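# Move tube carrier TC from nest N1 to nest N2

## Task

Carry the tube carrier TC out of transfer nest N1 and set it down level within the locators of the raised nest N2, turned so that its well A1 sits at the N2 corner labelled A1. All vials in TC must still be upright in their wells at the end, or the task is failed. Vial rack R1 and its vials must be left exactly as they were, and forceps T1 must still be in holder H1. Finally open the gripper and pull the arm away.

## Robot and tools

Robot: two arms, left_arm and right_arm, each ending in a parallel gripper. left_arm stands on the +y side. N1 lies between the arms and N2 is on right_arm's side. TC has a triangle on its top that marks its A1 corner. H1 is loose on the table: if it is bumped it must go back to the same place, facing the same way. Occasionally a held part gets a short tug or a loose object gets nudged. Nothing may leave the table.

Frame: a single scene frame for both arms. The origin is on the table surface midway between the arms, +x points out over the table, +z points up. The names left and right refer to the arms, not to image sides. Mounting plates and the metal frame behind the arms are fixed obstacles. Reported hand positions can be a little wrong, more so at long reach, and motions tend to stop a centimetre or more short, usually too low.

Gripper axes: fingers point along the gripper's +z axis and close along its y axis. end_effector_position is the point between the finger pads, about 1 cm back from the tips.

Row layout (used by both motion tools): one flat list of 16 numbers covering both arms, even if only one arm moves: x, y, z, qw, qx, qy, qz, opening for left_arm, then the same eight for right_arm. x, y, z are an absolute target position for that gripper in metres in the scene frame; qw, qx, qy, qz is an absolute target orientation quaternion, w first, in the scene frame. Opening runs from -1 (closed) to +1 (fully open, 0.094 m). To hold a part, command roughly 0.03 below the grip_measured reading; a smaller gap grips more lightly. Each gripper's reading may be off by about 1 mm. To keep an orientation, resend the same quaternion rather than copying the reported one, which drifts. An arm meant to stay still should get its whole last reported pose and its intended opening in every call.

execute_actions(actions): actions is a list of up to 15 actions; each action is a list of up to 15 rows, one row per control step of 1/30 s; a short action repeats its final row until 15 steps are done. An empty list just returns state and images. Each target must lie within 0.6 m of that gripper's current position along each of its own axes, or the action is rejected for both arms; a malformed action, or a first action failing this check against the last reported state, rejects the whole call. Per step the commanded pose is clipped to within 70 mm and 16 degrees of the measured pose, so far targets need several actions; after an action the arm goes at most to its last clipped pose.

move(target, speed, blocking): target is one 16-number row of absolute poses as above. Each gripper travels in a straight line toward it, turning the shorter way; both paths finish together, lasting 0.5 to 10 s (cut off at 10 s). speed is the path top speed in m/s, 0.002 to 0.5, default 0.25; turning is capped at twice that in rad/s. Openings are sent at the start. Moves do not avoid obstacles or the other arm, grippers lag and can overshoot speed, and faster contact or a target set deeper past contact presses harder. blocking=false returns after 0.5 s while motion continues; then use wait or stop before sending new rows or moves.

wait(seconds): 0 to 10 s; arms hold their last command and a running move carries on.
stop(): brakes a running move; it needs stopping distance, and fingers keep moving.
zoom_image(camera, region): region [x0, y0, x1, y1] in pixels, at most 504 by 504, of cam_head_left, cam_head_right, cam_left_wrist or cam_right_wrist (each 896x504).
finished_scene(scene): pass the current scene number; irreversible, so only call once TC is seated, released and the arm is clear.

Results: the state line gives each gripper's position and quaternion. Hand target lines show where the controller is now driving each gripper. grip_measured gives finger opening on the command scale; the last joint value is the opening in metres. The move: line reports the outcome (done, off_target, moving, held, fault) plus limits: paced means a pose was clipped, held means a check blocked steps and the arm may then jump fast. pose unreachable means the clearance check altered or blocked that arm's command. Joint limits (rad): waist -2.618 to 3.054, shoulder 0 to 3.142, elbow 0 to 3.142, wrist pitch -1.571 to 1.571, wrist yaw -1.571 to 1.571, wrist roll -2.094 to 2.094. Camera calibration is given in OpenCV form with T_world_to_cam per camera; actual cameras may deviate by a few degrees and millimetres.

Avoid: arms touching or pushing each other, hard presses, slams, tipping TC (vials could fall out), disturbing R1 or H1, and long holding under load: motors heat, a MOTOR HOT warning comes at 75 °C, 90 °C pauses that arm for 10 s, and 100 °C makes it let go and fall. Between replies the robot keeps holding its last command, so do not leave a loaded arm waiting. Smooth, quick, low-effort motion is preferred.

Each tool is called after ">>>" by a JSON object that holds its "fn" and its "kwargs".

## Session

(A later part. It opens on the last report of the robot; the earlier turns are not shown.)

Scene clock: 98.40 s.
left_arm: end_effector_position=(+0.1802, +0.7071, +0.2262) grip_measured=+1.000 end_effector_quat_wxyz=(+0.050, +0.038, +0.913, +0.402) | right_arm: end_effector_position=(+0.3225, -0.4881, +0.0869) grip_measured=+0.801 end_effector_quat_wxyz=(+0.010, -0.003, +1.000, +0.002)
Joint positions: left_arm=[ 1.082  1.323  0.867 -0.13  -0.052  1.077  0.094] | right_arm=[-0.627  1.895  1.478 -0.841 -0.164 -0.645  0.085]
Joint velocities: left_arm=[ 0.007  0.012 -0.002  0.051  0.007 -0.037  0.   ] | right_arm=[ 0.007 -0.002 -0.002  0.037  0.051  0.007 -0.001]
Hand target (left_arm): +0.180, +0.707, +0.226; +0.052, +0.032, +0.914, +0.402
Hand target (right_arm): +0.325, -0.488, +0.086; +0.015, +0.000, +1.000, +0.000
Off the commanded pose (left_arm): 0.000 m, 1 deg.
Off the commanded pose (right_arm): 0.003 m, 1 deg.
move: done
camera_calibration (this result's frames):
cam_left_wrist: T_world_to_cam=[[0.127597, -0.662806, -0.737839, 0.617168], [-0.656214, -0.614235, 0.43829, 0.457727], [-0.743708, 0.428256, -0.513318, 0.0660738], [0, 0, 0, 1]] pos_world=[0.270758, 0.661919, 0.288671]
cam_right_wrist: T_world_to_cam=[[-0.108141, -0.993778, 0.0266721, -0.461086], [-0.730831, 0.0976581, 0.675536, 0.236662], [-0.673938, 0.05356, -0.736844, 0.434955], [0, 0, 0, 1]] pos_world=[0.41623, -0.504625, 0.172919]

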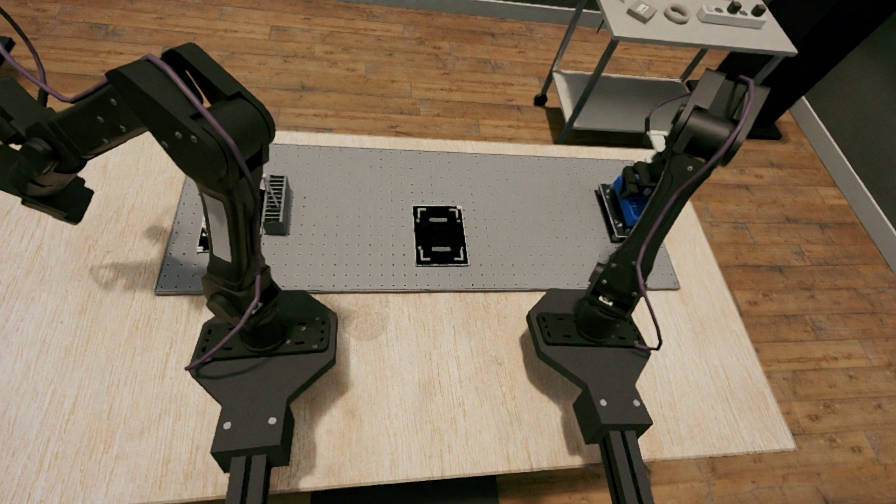

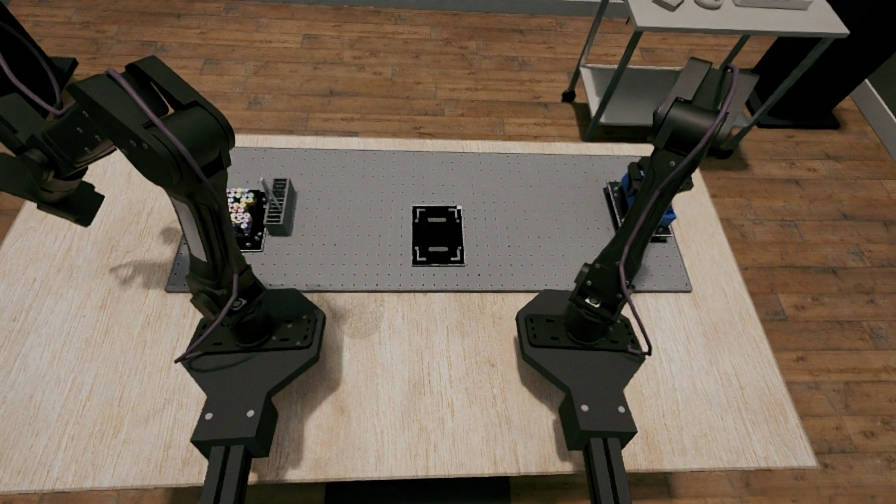

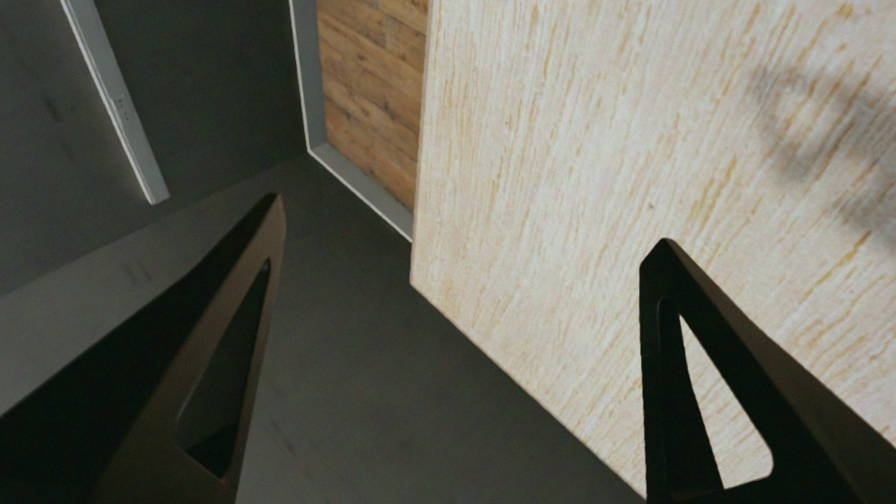

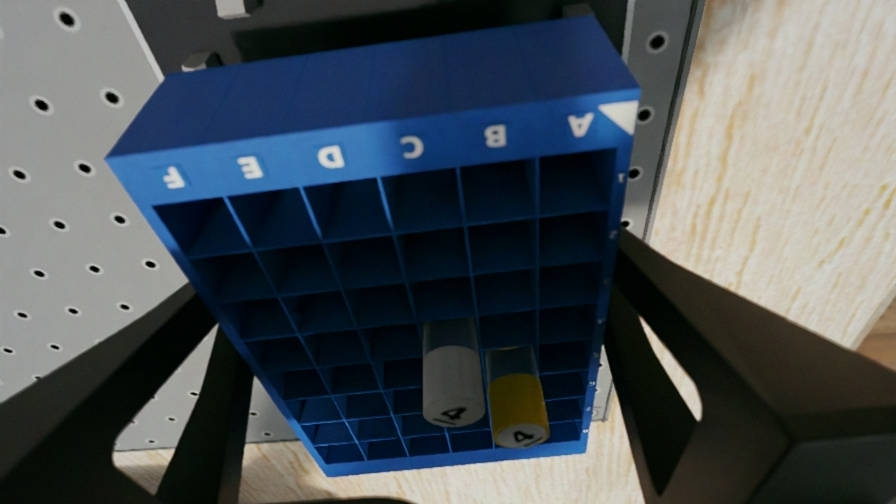

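>>> {"fn": "move", "kwargs": {"target": [0.1802,0.7071,0.2262,0.052,0.032,0.914,0.402,1,0.325,-0.488,0.073,0.012,0,1,0,0.76], "speed": 0.01}}

>>> {"fn": "zoom_image", "kwargs": {"camera": "cam_head_left", "region": [580, 160, 680, 260]}}

Scene clock: 106.73 s.
left_arm: end_effector_position=(+0.1802, +0.7071, +0.2262) grip_measured=+1.000 end_effector_quat_wxyz=(+0.049, +0.039, +0.913, +0.402) | right_arm: end_effector_position=(+0.3243, -0.4879, +0.0770) grip_measured=+0.801 end_effector_quat_wxyz=(+0.012, -0.004, +1.000, +0.001)
Joint positions: left_arm=[ 1.082  1.323  0.867 -0.13  -0.052  1.078  0.094] | right_arm=[-0.621  1.913  1.466 -0.806 -0.163 -0.639  0.085]
Joint velocities: left_arm=[-0.007 -0.007 -0.002 -0.007 -0.022  0.051  0.   ] | right_arm=[-0.007 -0.022 -0.002  0.007 -0.081 -0.007 -0.   ]
Hand target (left_arm): +0.180, +0.707, +0.226; +0.052, +0.032, +0.914, +0.402
Hand target (right_arm): +0.325, -0.488, +0.073; +0.012, +0.000, +1.000, -0.000
Off the commanded pose (left_arm): 0.000 m, 1 deg.
Off the commanded pose (right_arm): 0.004 m, 0 deg.
move: done
camera_calibration (this result's frames):
cam_left_wrist: T_world_to_cam=[[0.127222, -0.662805, -0.737905, 0.61725], [-0.656249, -0.614087, 0.438445, 0.457594], [-0.743742, 0.42847, -0.51309, 0.0658769], [0, 0, 0, 1]] pos_world=[0.270764, 0.661892, 0.288643]
cam_right_wrist: T_world_to_cam=[[-0.107171, -0.993872, 0.0270532, -0.460781], [-0.733496, 0.0974047, 0.672678, 0.245596], [-0.671191, 0.0522483, -0.739441, 0.427585], [0, 0, 0, 1]] pos_world=[0.417753, -0.504221, 0.163432]

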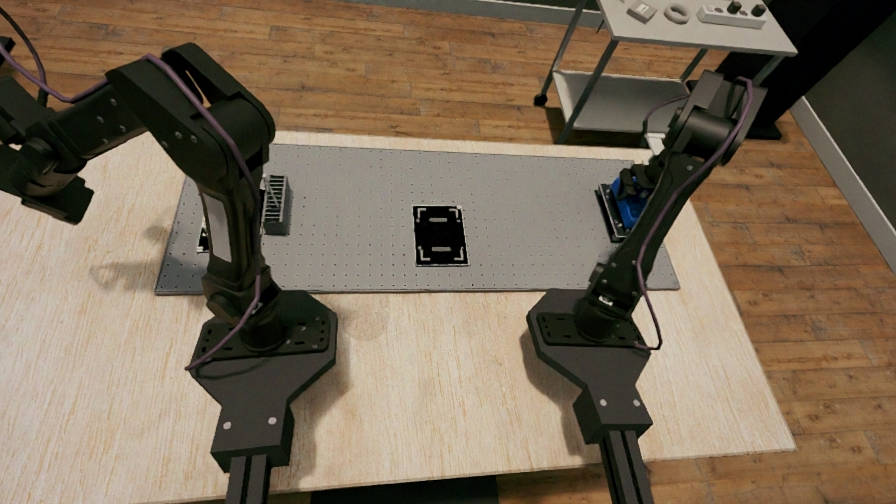

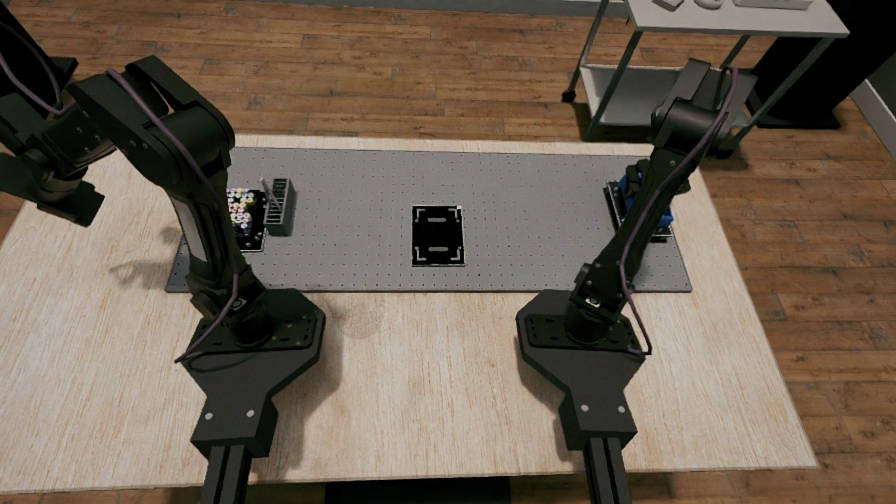

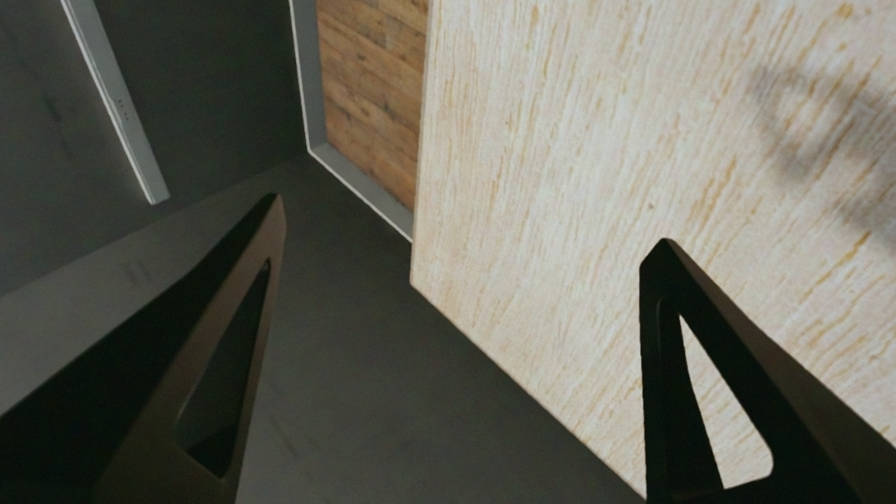

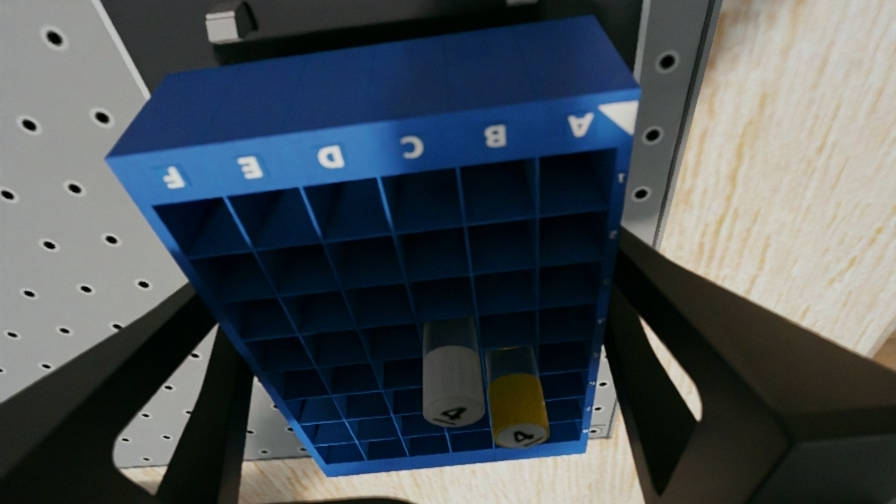

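Region (580, 160, 680, 260) of cam_head_left's 896x504 image, scaled by 5.040, with more detail than that image has.

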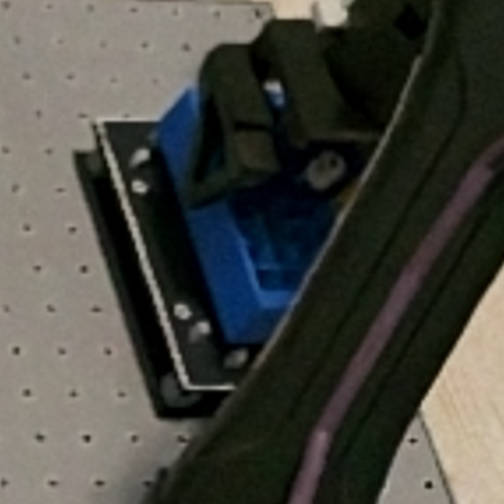

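>>> {"fn": "move", "kwargs": {"target": [0.1802,0.7071,0.2262,0.052,0.032,0.914,0.402,1,0.324,-0.488,0.062,0.008,0,1,0,0.76], "speed": 0.01}}

>>> {"fn": "zoom_image", "kwargs": {"camera": "cam_head_left", "region": [580, 160, 680, 260]}}

Scene clock: 113.00 s.
left_arm: end_effector_position=(+0.1802, +0.7071, +0.2262) grip_measured=+1.000 end_effector_quat_wxyz=(+0.049, +0.039, +0.913, +0.402) | right_arm: end_effector_position=(+0.3247, -0.4866, +0.0643) grip_measured=+0.801 end_effector_quat_wxyz=(+0.007, -0.003, +1.000, +0.006)
Joint positions: left_arm=[ 1.082  1.323  0.867 -0.13  -0.052  1.078  0.094] | right_arm=[-0.613  1.946  1.466 -0.785 -0.163 -0.632  0.085]
Joint velocities: left_arm=[ 0.007 -0.002  0.007 -0.066 -0.022 -0.051  0.   ] | right_arm=[-0.002 -0.002  0.007 -0.007 -0.022 -0.007 -0.001]
Hand target (left_arm): +0.180, +0.707, +0.226; +0.052, +0.032, +0.914, +0.402
Hand target (right_arm): +0.324, -0.488, +0.062; +0.008, -0.000, +1.000, +0.000
Off the commanded pose (left_arm): 0.000 m, 1 deg.
Off the commanded pose (right_arm): 0.003 m, 1 deg.
move: done
camera_calibration (this result's frames):
cam_left_wrist: T_world_to_cam=[[0.127222, -0.662805, -0.737905, 0.61725], [-0.656249, -0.614087, 0.438445, 0.457594], [-0.743742, 0.42847, -0.51309, 0.0658769], [0, 0, 0, 1]] pos_world=[0.270764, 0.661892, 0.288643]
cam_right_wrist: T_world_to_cam=[[-0.108693, -0.993893, 0.0190608, -0.458166], [-0.727058, 0.0925585, 0.680308, 0.249409], [-0.677917, 0.0600862, -0.732679, 0.423906], [0, 0, 0, 1]] pos_world=[0.418909, -0.503924, 0.149645]

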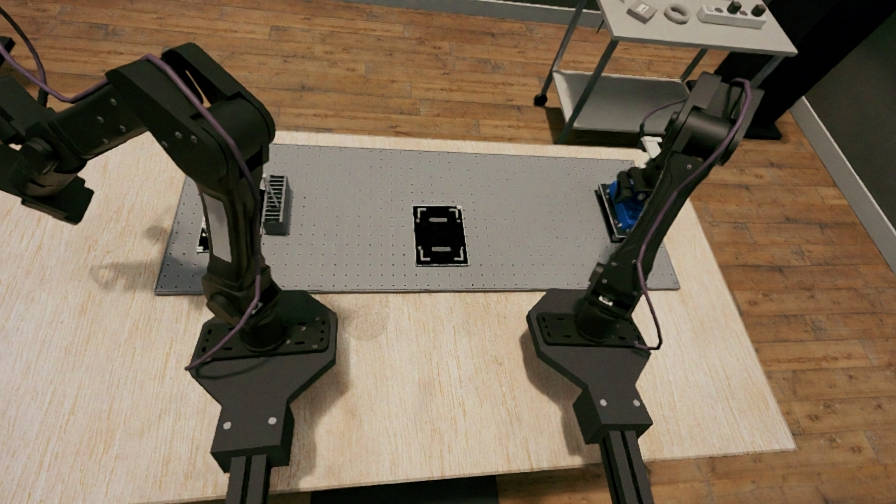

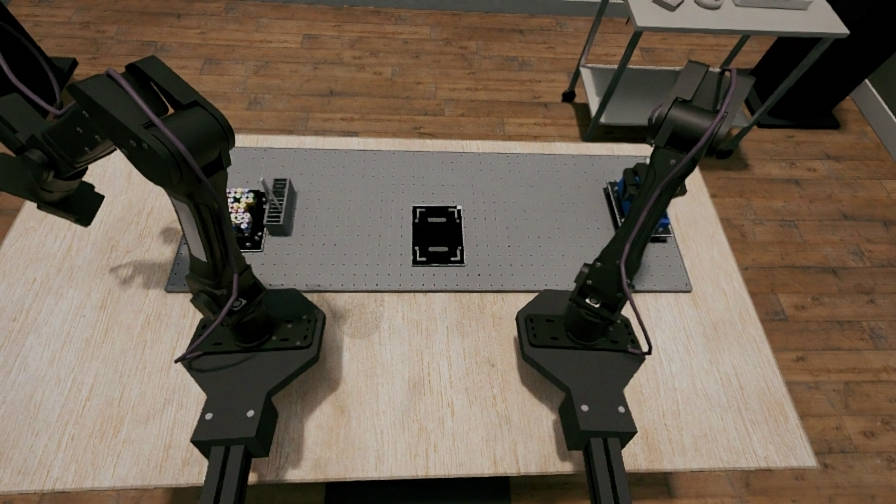

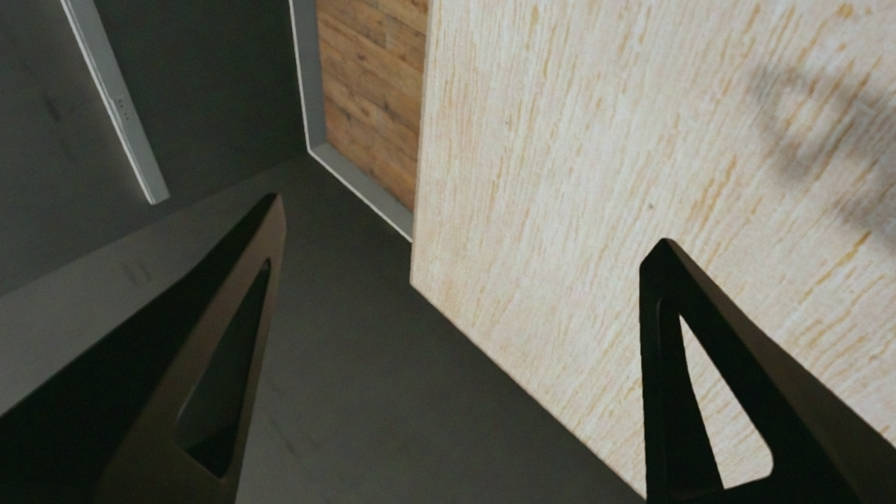

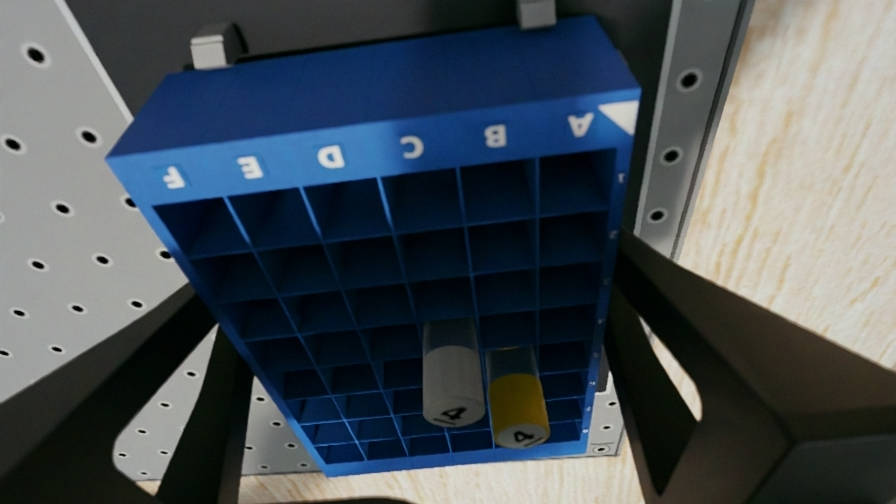

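Region (580, 160, 680, 260) of cam_head_left's 896x504 image, scaled by 5.040, with more detail than that image has.

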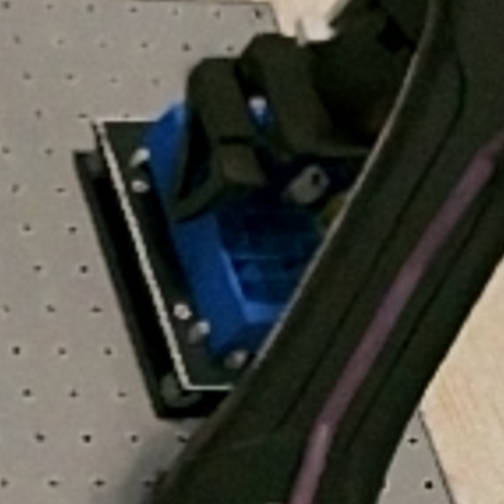

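Looks in.

>>> {"fn": "move", "kwargs": {"target": [0.1802,0.7071,0.2262,0.052,0.032,0.914,0.402,1,0.323,-0.488,0.056,0.008,0,1,0,0.76], "speed": 0.01}}

>>> {"fn": "move", "kwargs": {"target": [0.1802,0.7071,0.2262,0.052,0.032,0.914,0.402,1,0.324,-0.487,0.062,0.008,0,1,0,1], "speed": 0.01}}

>>> {"fn": "move", "kwargs": {"target": [0.1802,0.7071,0.2262,0.052,0.032,0.914,0.402,1,0.324,-0.487,0.16,0.008,0,1,0,1], "speed": 0.08}}

>>> {"fn": "move", "kwargs": {"target": [0.1802,0.7071,0.2262,0.052,0.032,0.914,0.402,1,0.3,-0.22,0.22,0,0,1,0,1]}}

>>> {"fn": "zoom_image", "kwargs": {"camera": "cam_head_right", "region": [590, 160, 690, 260]}}

Scene clock: 122.40 s.
left_arm: end_effector_position=(+0.1802, +0.7071, +0.2262) grip_measured=+1.000 end_effector_quat_wxyz=(+0.049, +0.039, +0.913, +0.402) | right_arm: end_effector_position=(+0.3245, -0.4865, +0.0623) grip_measured=+0.801 end_effector_quat_wxyz=(+0.007, -0.003, +1.000, +0.003)
Joint positions: left_arm=[ 1.082  1.323  0.867 -0.13  -0.052  1.078  0.094] | right_arm=[-0.611  1.946  1.458 -0.773 -0.159 -0.629  0.085]
Joint velocities: left_arm=[ 0.002 -0.017 -0.007 -0.037 -0.051 -0.022  0.   ] | right_arm=[ 0.012 -0.017 -0.002  0.022 -0.007  0.022  0.002]
Hand target (left_arm): +0.180, +0.707, +0.226; +0.052, +0.032, +0.914, +0.402
Hand target (right_arm): +0.323, -0.488, +0.056; +0.008, +0.000, +1.000, +0.000
Off the commanded pose (left_arm): 0.000 m, 1 deg.
Off the commanded pose (right_arm): 0.007 m, 0 deg.
move: done
camera_calibration (this result's frames):
cam_left_wrist: T_world_to_cam=[[0.127222, -0.662805, -0.737905, 0.61725], [-0.656249, -0.614087, 0.438445, 0.457594], [-0.743742, 0.42847, -0.51309, 0.0658769], [0, 0, 0, 1]] pos_world=[0.270764, 0.661892, 0.288643]
cam_right_wrist: T_world_to_cam=[[-0.109069, -0.993749, 0.023788, -0.458122], [-0.727512, 0.0961098, 0.67933, 0.252522], [-0.677371, 0.056788, -0.733447, 0.420535], [0, 0, 0, 1]] pos_world=[0.418603, -0.50341, 0.147792]

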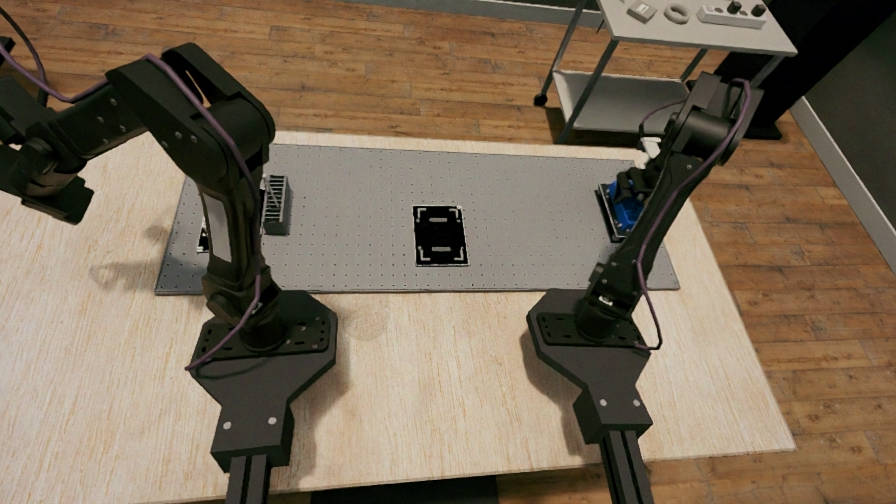

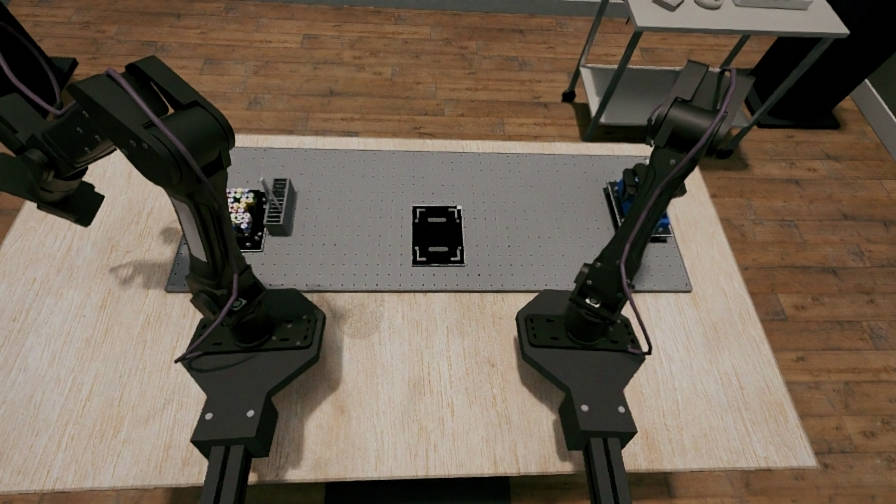

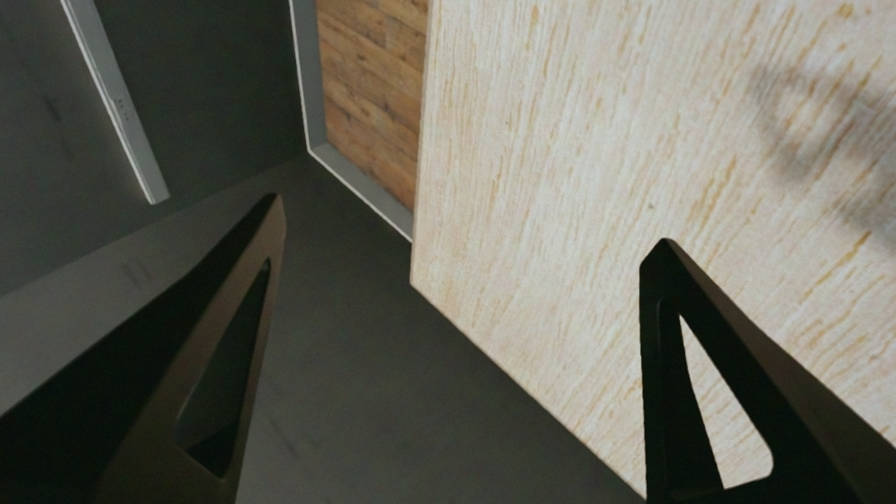

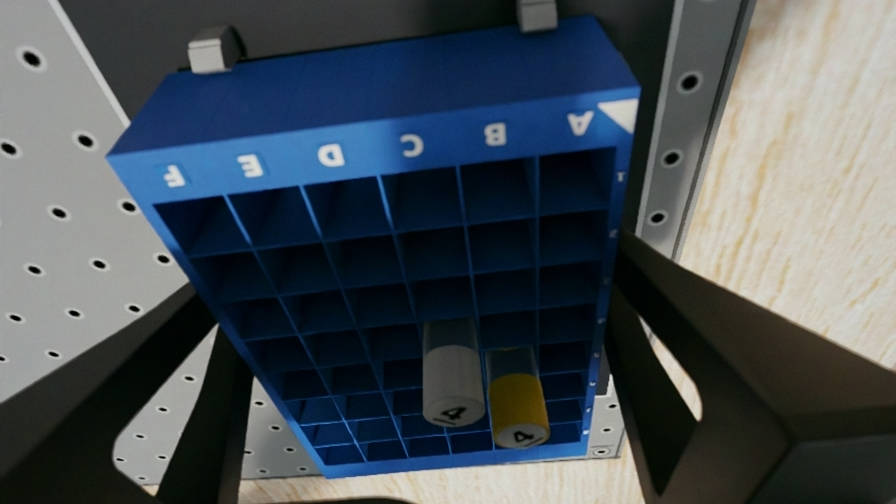

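Scene clock: 123.33 s.
left_arm: end_effector_position=(+0.1802, +0.7071, +0.2262) grip_measured=+1.000 end_effector_quat_wxyz=(+0.049, +0.039, +0.913, +0.402) | right_arm: end_effector_position=(+0.3244, -0.4865, +0.0623) grip_measured=+1.000 end_effector_quat_wxyz=(+0.007, -0.003, +1.000, +0.003)
Joint positions: left_arm=[ 1.082  1.323  0.867 -0.13  -0.052  1.078  0.094] | right_arm=[-0.611  1.946  1.458 -0.773 -0.158 -0.629  0.094]
Joint velocities: left_arm=[ 0.002  0.002 -0.012 -0.007 -0.022 -0.066  0.   ] | right_arm=[-0.002  0.012  0.002 -0.007 -0.022 -0.066  0.   ]
Hand target (left_arm): +0.180, +0.707, +0.226; +0.052, +0.032, +0.914, +0.402
Hand target (right_arm): +0.324, -0.487, +0.062; +0.008, -0.000, +1.000, +0.000
Off the commanded pose (left_arm): 0.000 m, 1 deg.
Off the commanded pose (right_arm): 0.001 m, 0 deg.
move: done
camera_calibration (this result's frames):
cam_left_wrist: T_world_to_cam=[[0.127222, -0.662805, -0.737905, 0.61725], [-0.656249, -0.614087, 0.438445, 0.457594], [-0.743742, 0.42847, -0.51309, 0.0658769], [0, 0, 0, 1]] pos_world=[0.270764, 0.661892, 0.288643]
cam_right_wrist: T_world_to_cam=[[-0.109114, -0.993741, 0.0239339, -0.458125], [-0.727147, 0.0962122, 0.679707, 0.252347], [-0.677755, 0.0567622, -0.733093, 0.420545], [0, 0, 0, 1]] pos_world=[0.418532, -0.503408, 0.147742]

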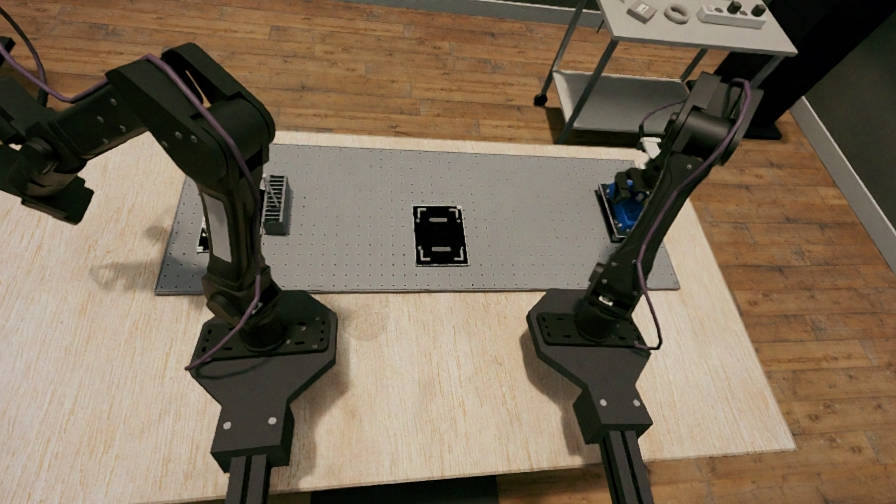

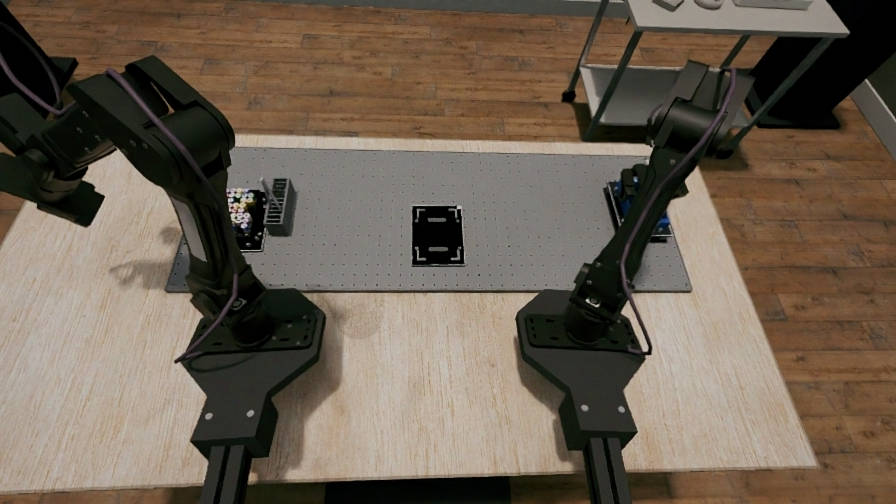

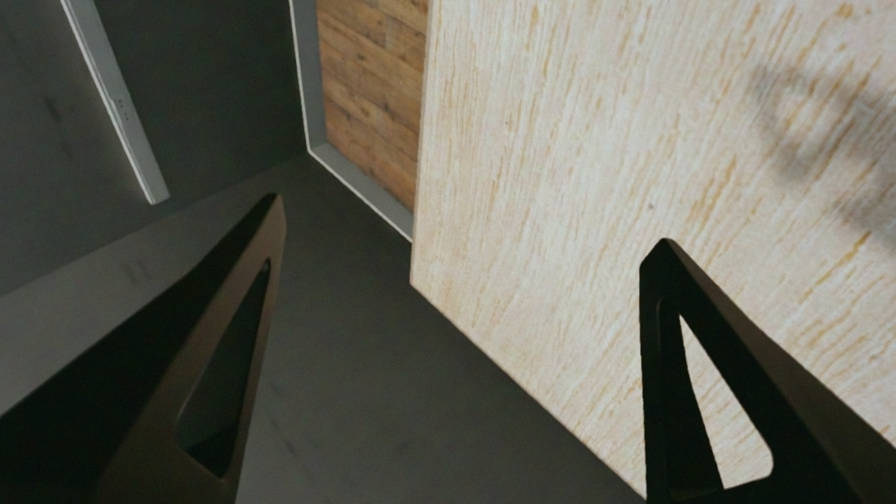

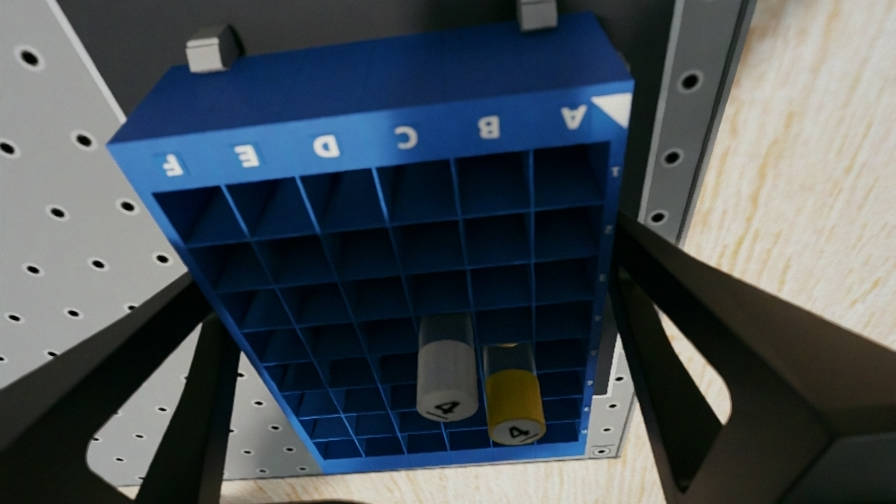

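Scene clock: 125.10 s.
left_arm: end_effector_position=(+0.1802, +0.7071, +0.2262) grip_measured=+1.000 end_effector_quat_wxyz=(+0.050, +0.038, +0.913, +0.402) | right_arm: end_effector_position=(+0.3166, -0.4820, +0.1421) grip_measured=+1.000 end_effector_quat_wxyz=(-0.014, +0.003, +1.000, +0.010)
Joint positions: left_arm=[ 1.082  1.323  0.867 -0.13  -0.052  1.077  0.094] | right_arm=[-0.639  1.83   1.608 -1.087 -0.152 -0.651  0.094]
Joint velocities: left_arm=[ 0.012  0.007  0.022 -0.022 -0.051 -0.051  0.   ] | right_arm=[-0.007 -0.027  0.007 -0.022 -0.051  0.007  0.   ]
Hand target (left_arm): +0.180, +0.707, +0.226; +0.052, +0.032, +0.914, +0.402
Hand target (right_arm): +0.323, -0.487, +0.160; +0.008, -0.000, +1.000, -0.000
Off the commanded pose (left_arm): 0.000 m, 1 deg.
Off the commanded pose (right_arm): 0.020 m, 3 deg.
move: off_target (right_arm)
camera_calibration (this result's frames):
cam_left_wrist: T_world_to_cam=[[0.127597, -0.662806, -0.737839, 0.617168], [-0.656214, -0.614235, 0.43829, 0.457727], [-0.743708, 0.428256, -0.513318, 0.0660738], [0, 0, 0, 1]] pos_world=[0.270758, 0.661919, 0.288671]
cam_right_wrist: T_world_to_cam=[[-0.119741, -0.992694, 0.0148506, -0.451232], [-0.695998, 0.0946009, 0.711785, 0.176814], [-0.70799, 0.0748937, -0.70224, 0.487418], [0, 0, 0, 1]] pos_world=[0.414119, -0.501167, 0.223132]

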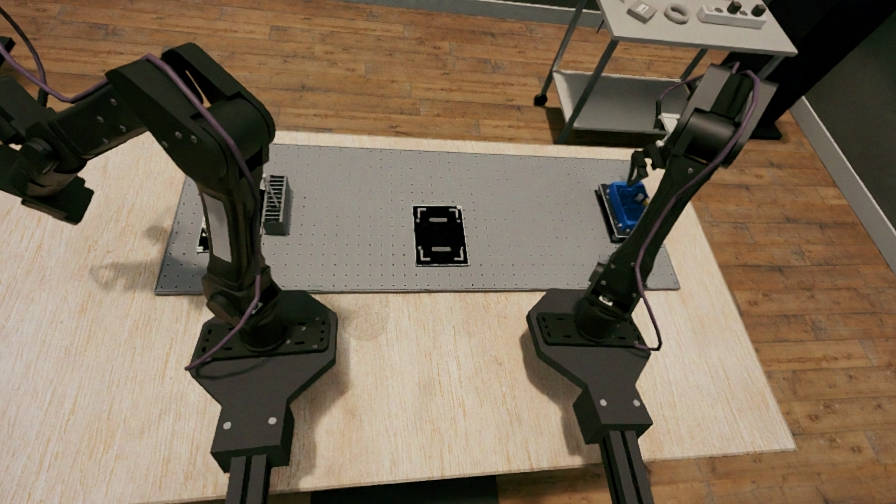

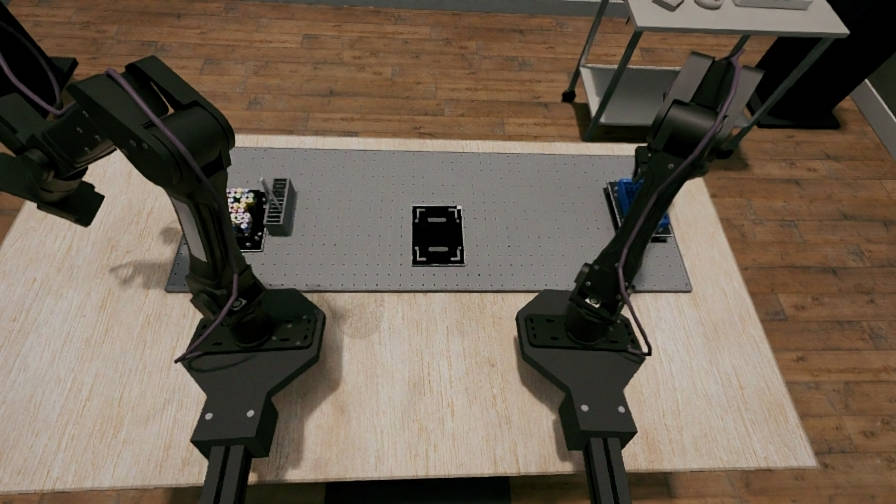

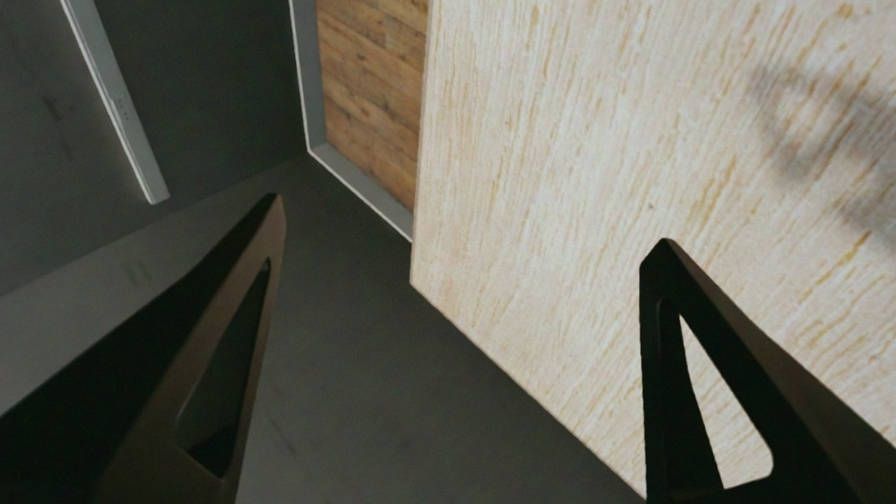

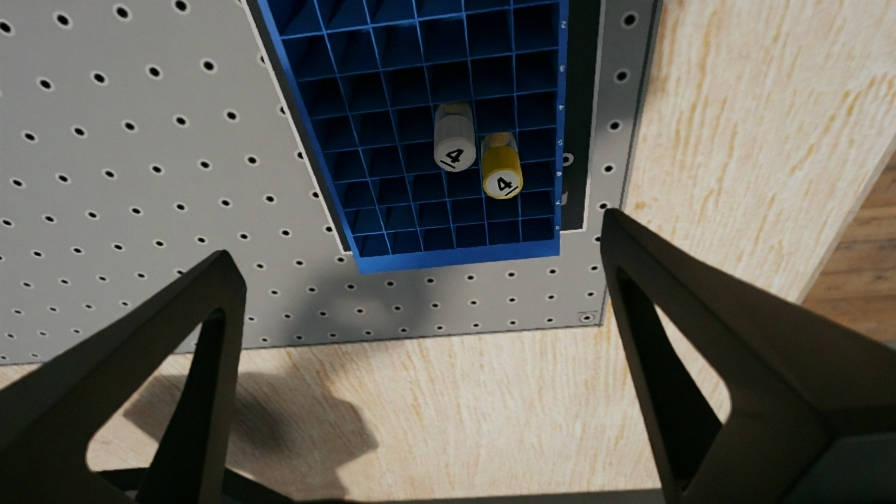

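Scene clock: 126.90 s.
left_arm: end_effector_position=(+0.1802, +0.7071, +0.2262) grip_measured=+1.000 end_effector_quat_wxyz=(+0.050, +0.038, +0.913, +0.402) | right_arm: end_effector_position=(+0.2912, -0.2183, +0.2077) grip_measured=+1.000 end_effector_quat_wxyz=(-0.019, -0.006, +1.000, +0.001)
Joint positions: left_arm=[ 1.082  1.323  0.867 -0.13  -0.052  1.077  0.094] | right_arm=[ 0.228  1.401  1.308 -1.204  0.115  0.166  0.094]
Joint velocities: left_arm=[-0.012  0.002  0.012  0.037  0.037 -0.022  0.   ] | right_arm=[ 0.007 -0.007  0.007 -0.051  0.022  0.022  0.   ]
Hand target (left_arm): +0.180, +0.707, +0.226; +0.052, +0.032, +0.914, +0.402
Hand target (right_arm): +0.300, -0.219, +0.222; +0.005, +0.001, +1.000, -0.000
Off the commanded pose (left_arm): 0.000 m, 1 deg.
Off the commanded pose (right_arm): 0.015 m, 2 deg.
move: off_target (right_arm)
camera_calibration (this result's frames):
cam_left_wrist: T_world_to_cam=[[0.127597, -0.662806, -0.737839, 0.617168], [-0.656214, -0.614235, 0.43829, 0.457727], [-0.743708, 0.428256, -0.513318, 0.0660738], [0, 0, 0, 1]] pos_world=[0.270758, 0.661919, 0.288671]
cam_right_wrist: T_world_to_cam=[[-0.101324, -0.994256, 0.0344856, -0.203315], [-0.691824, 0.0953289, 0.715746, 0.085633], [-0.714922, 0.0486642, -0.697509, 0.491171], [0, 0, 0, 1]] pos_world=[0.389791, -0.234213, 0.288316]

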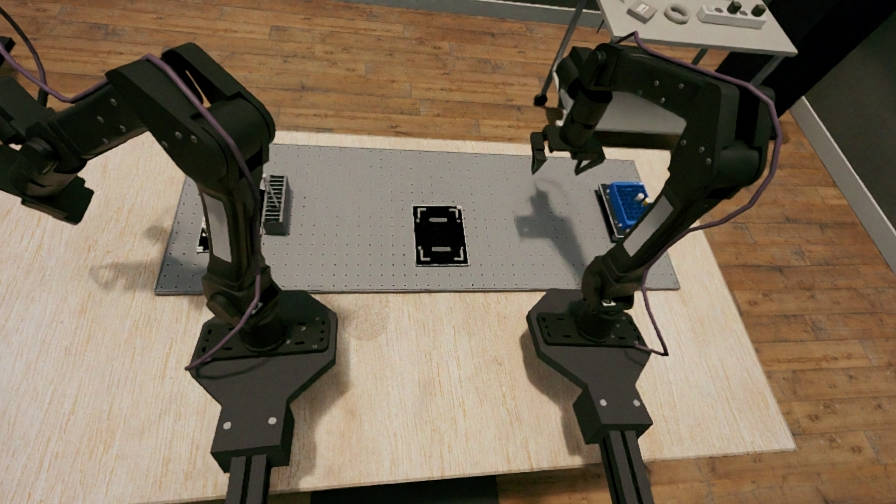

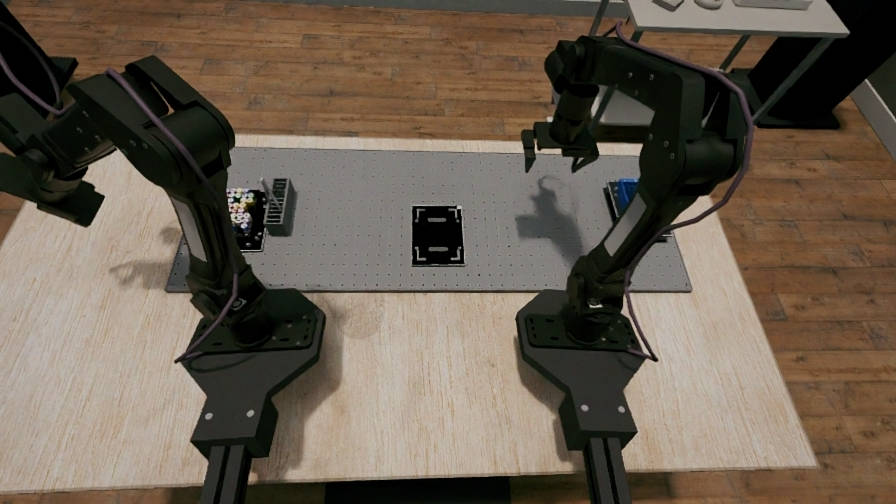

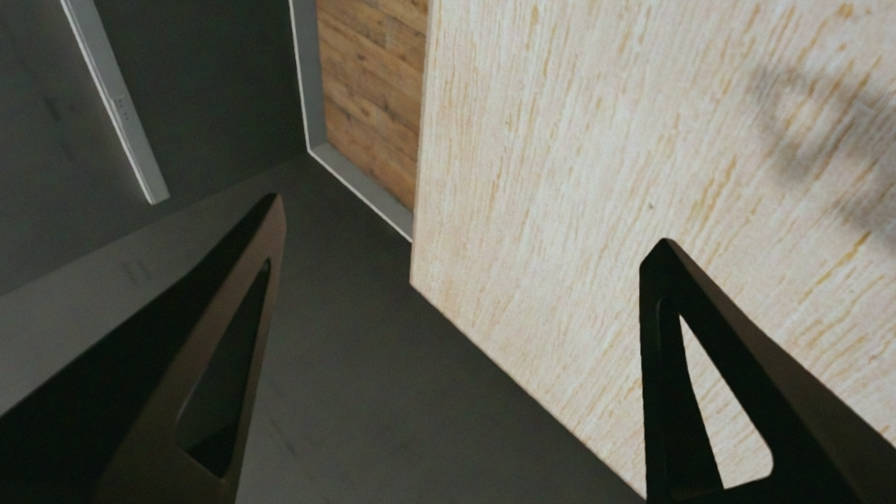

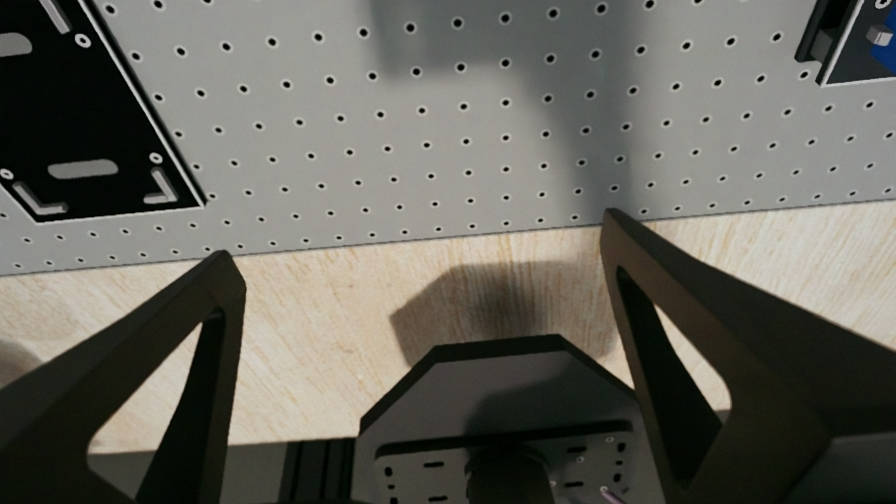

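Region (590, 160, 690, 260) of cam_head_right's 896x504 image, scaled by 5.040, with more detail than that image has.

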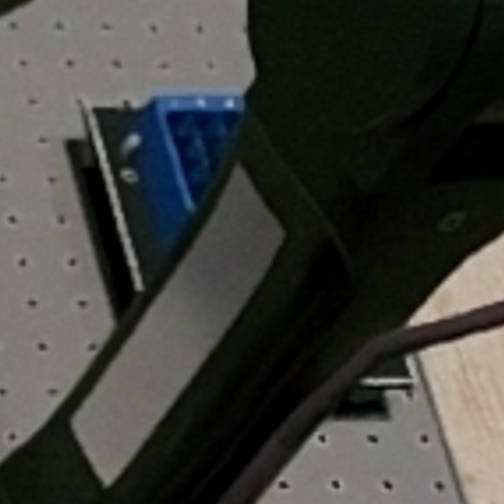

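>>> {"fn": "finished_scene", "kwargs": {"scene": 1}}

The scene is finished: the task was done.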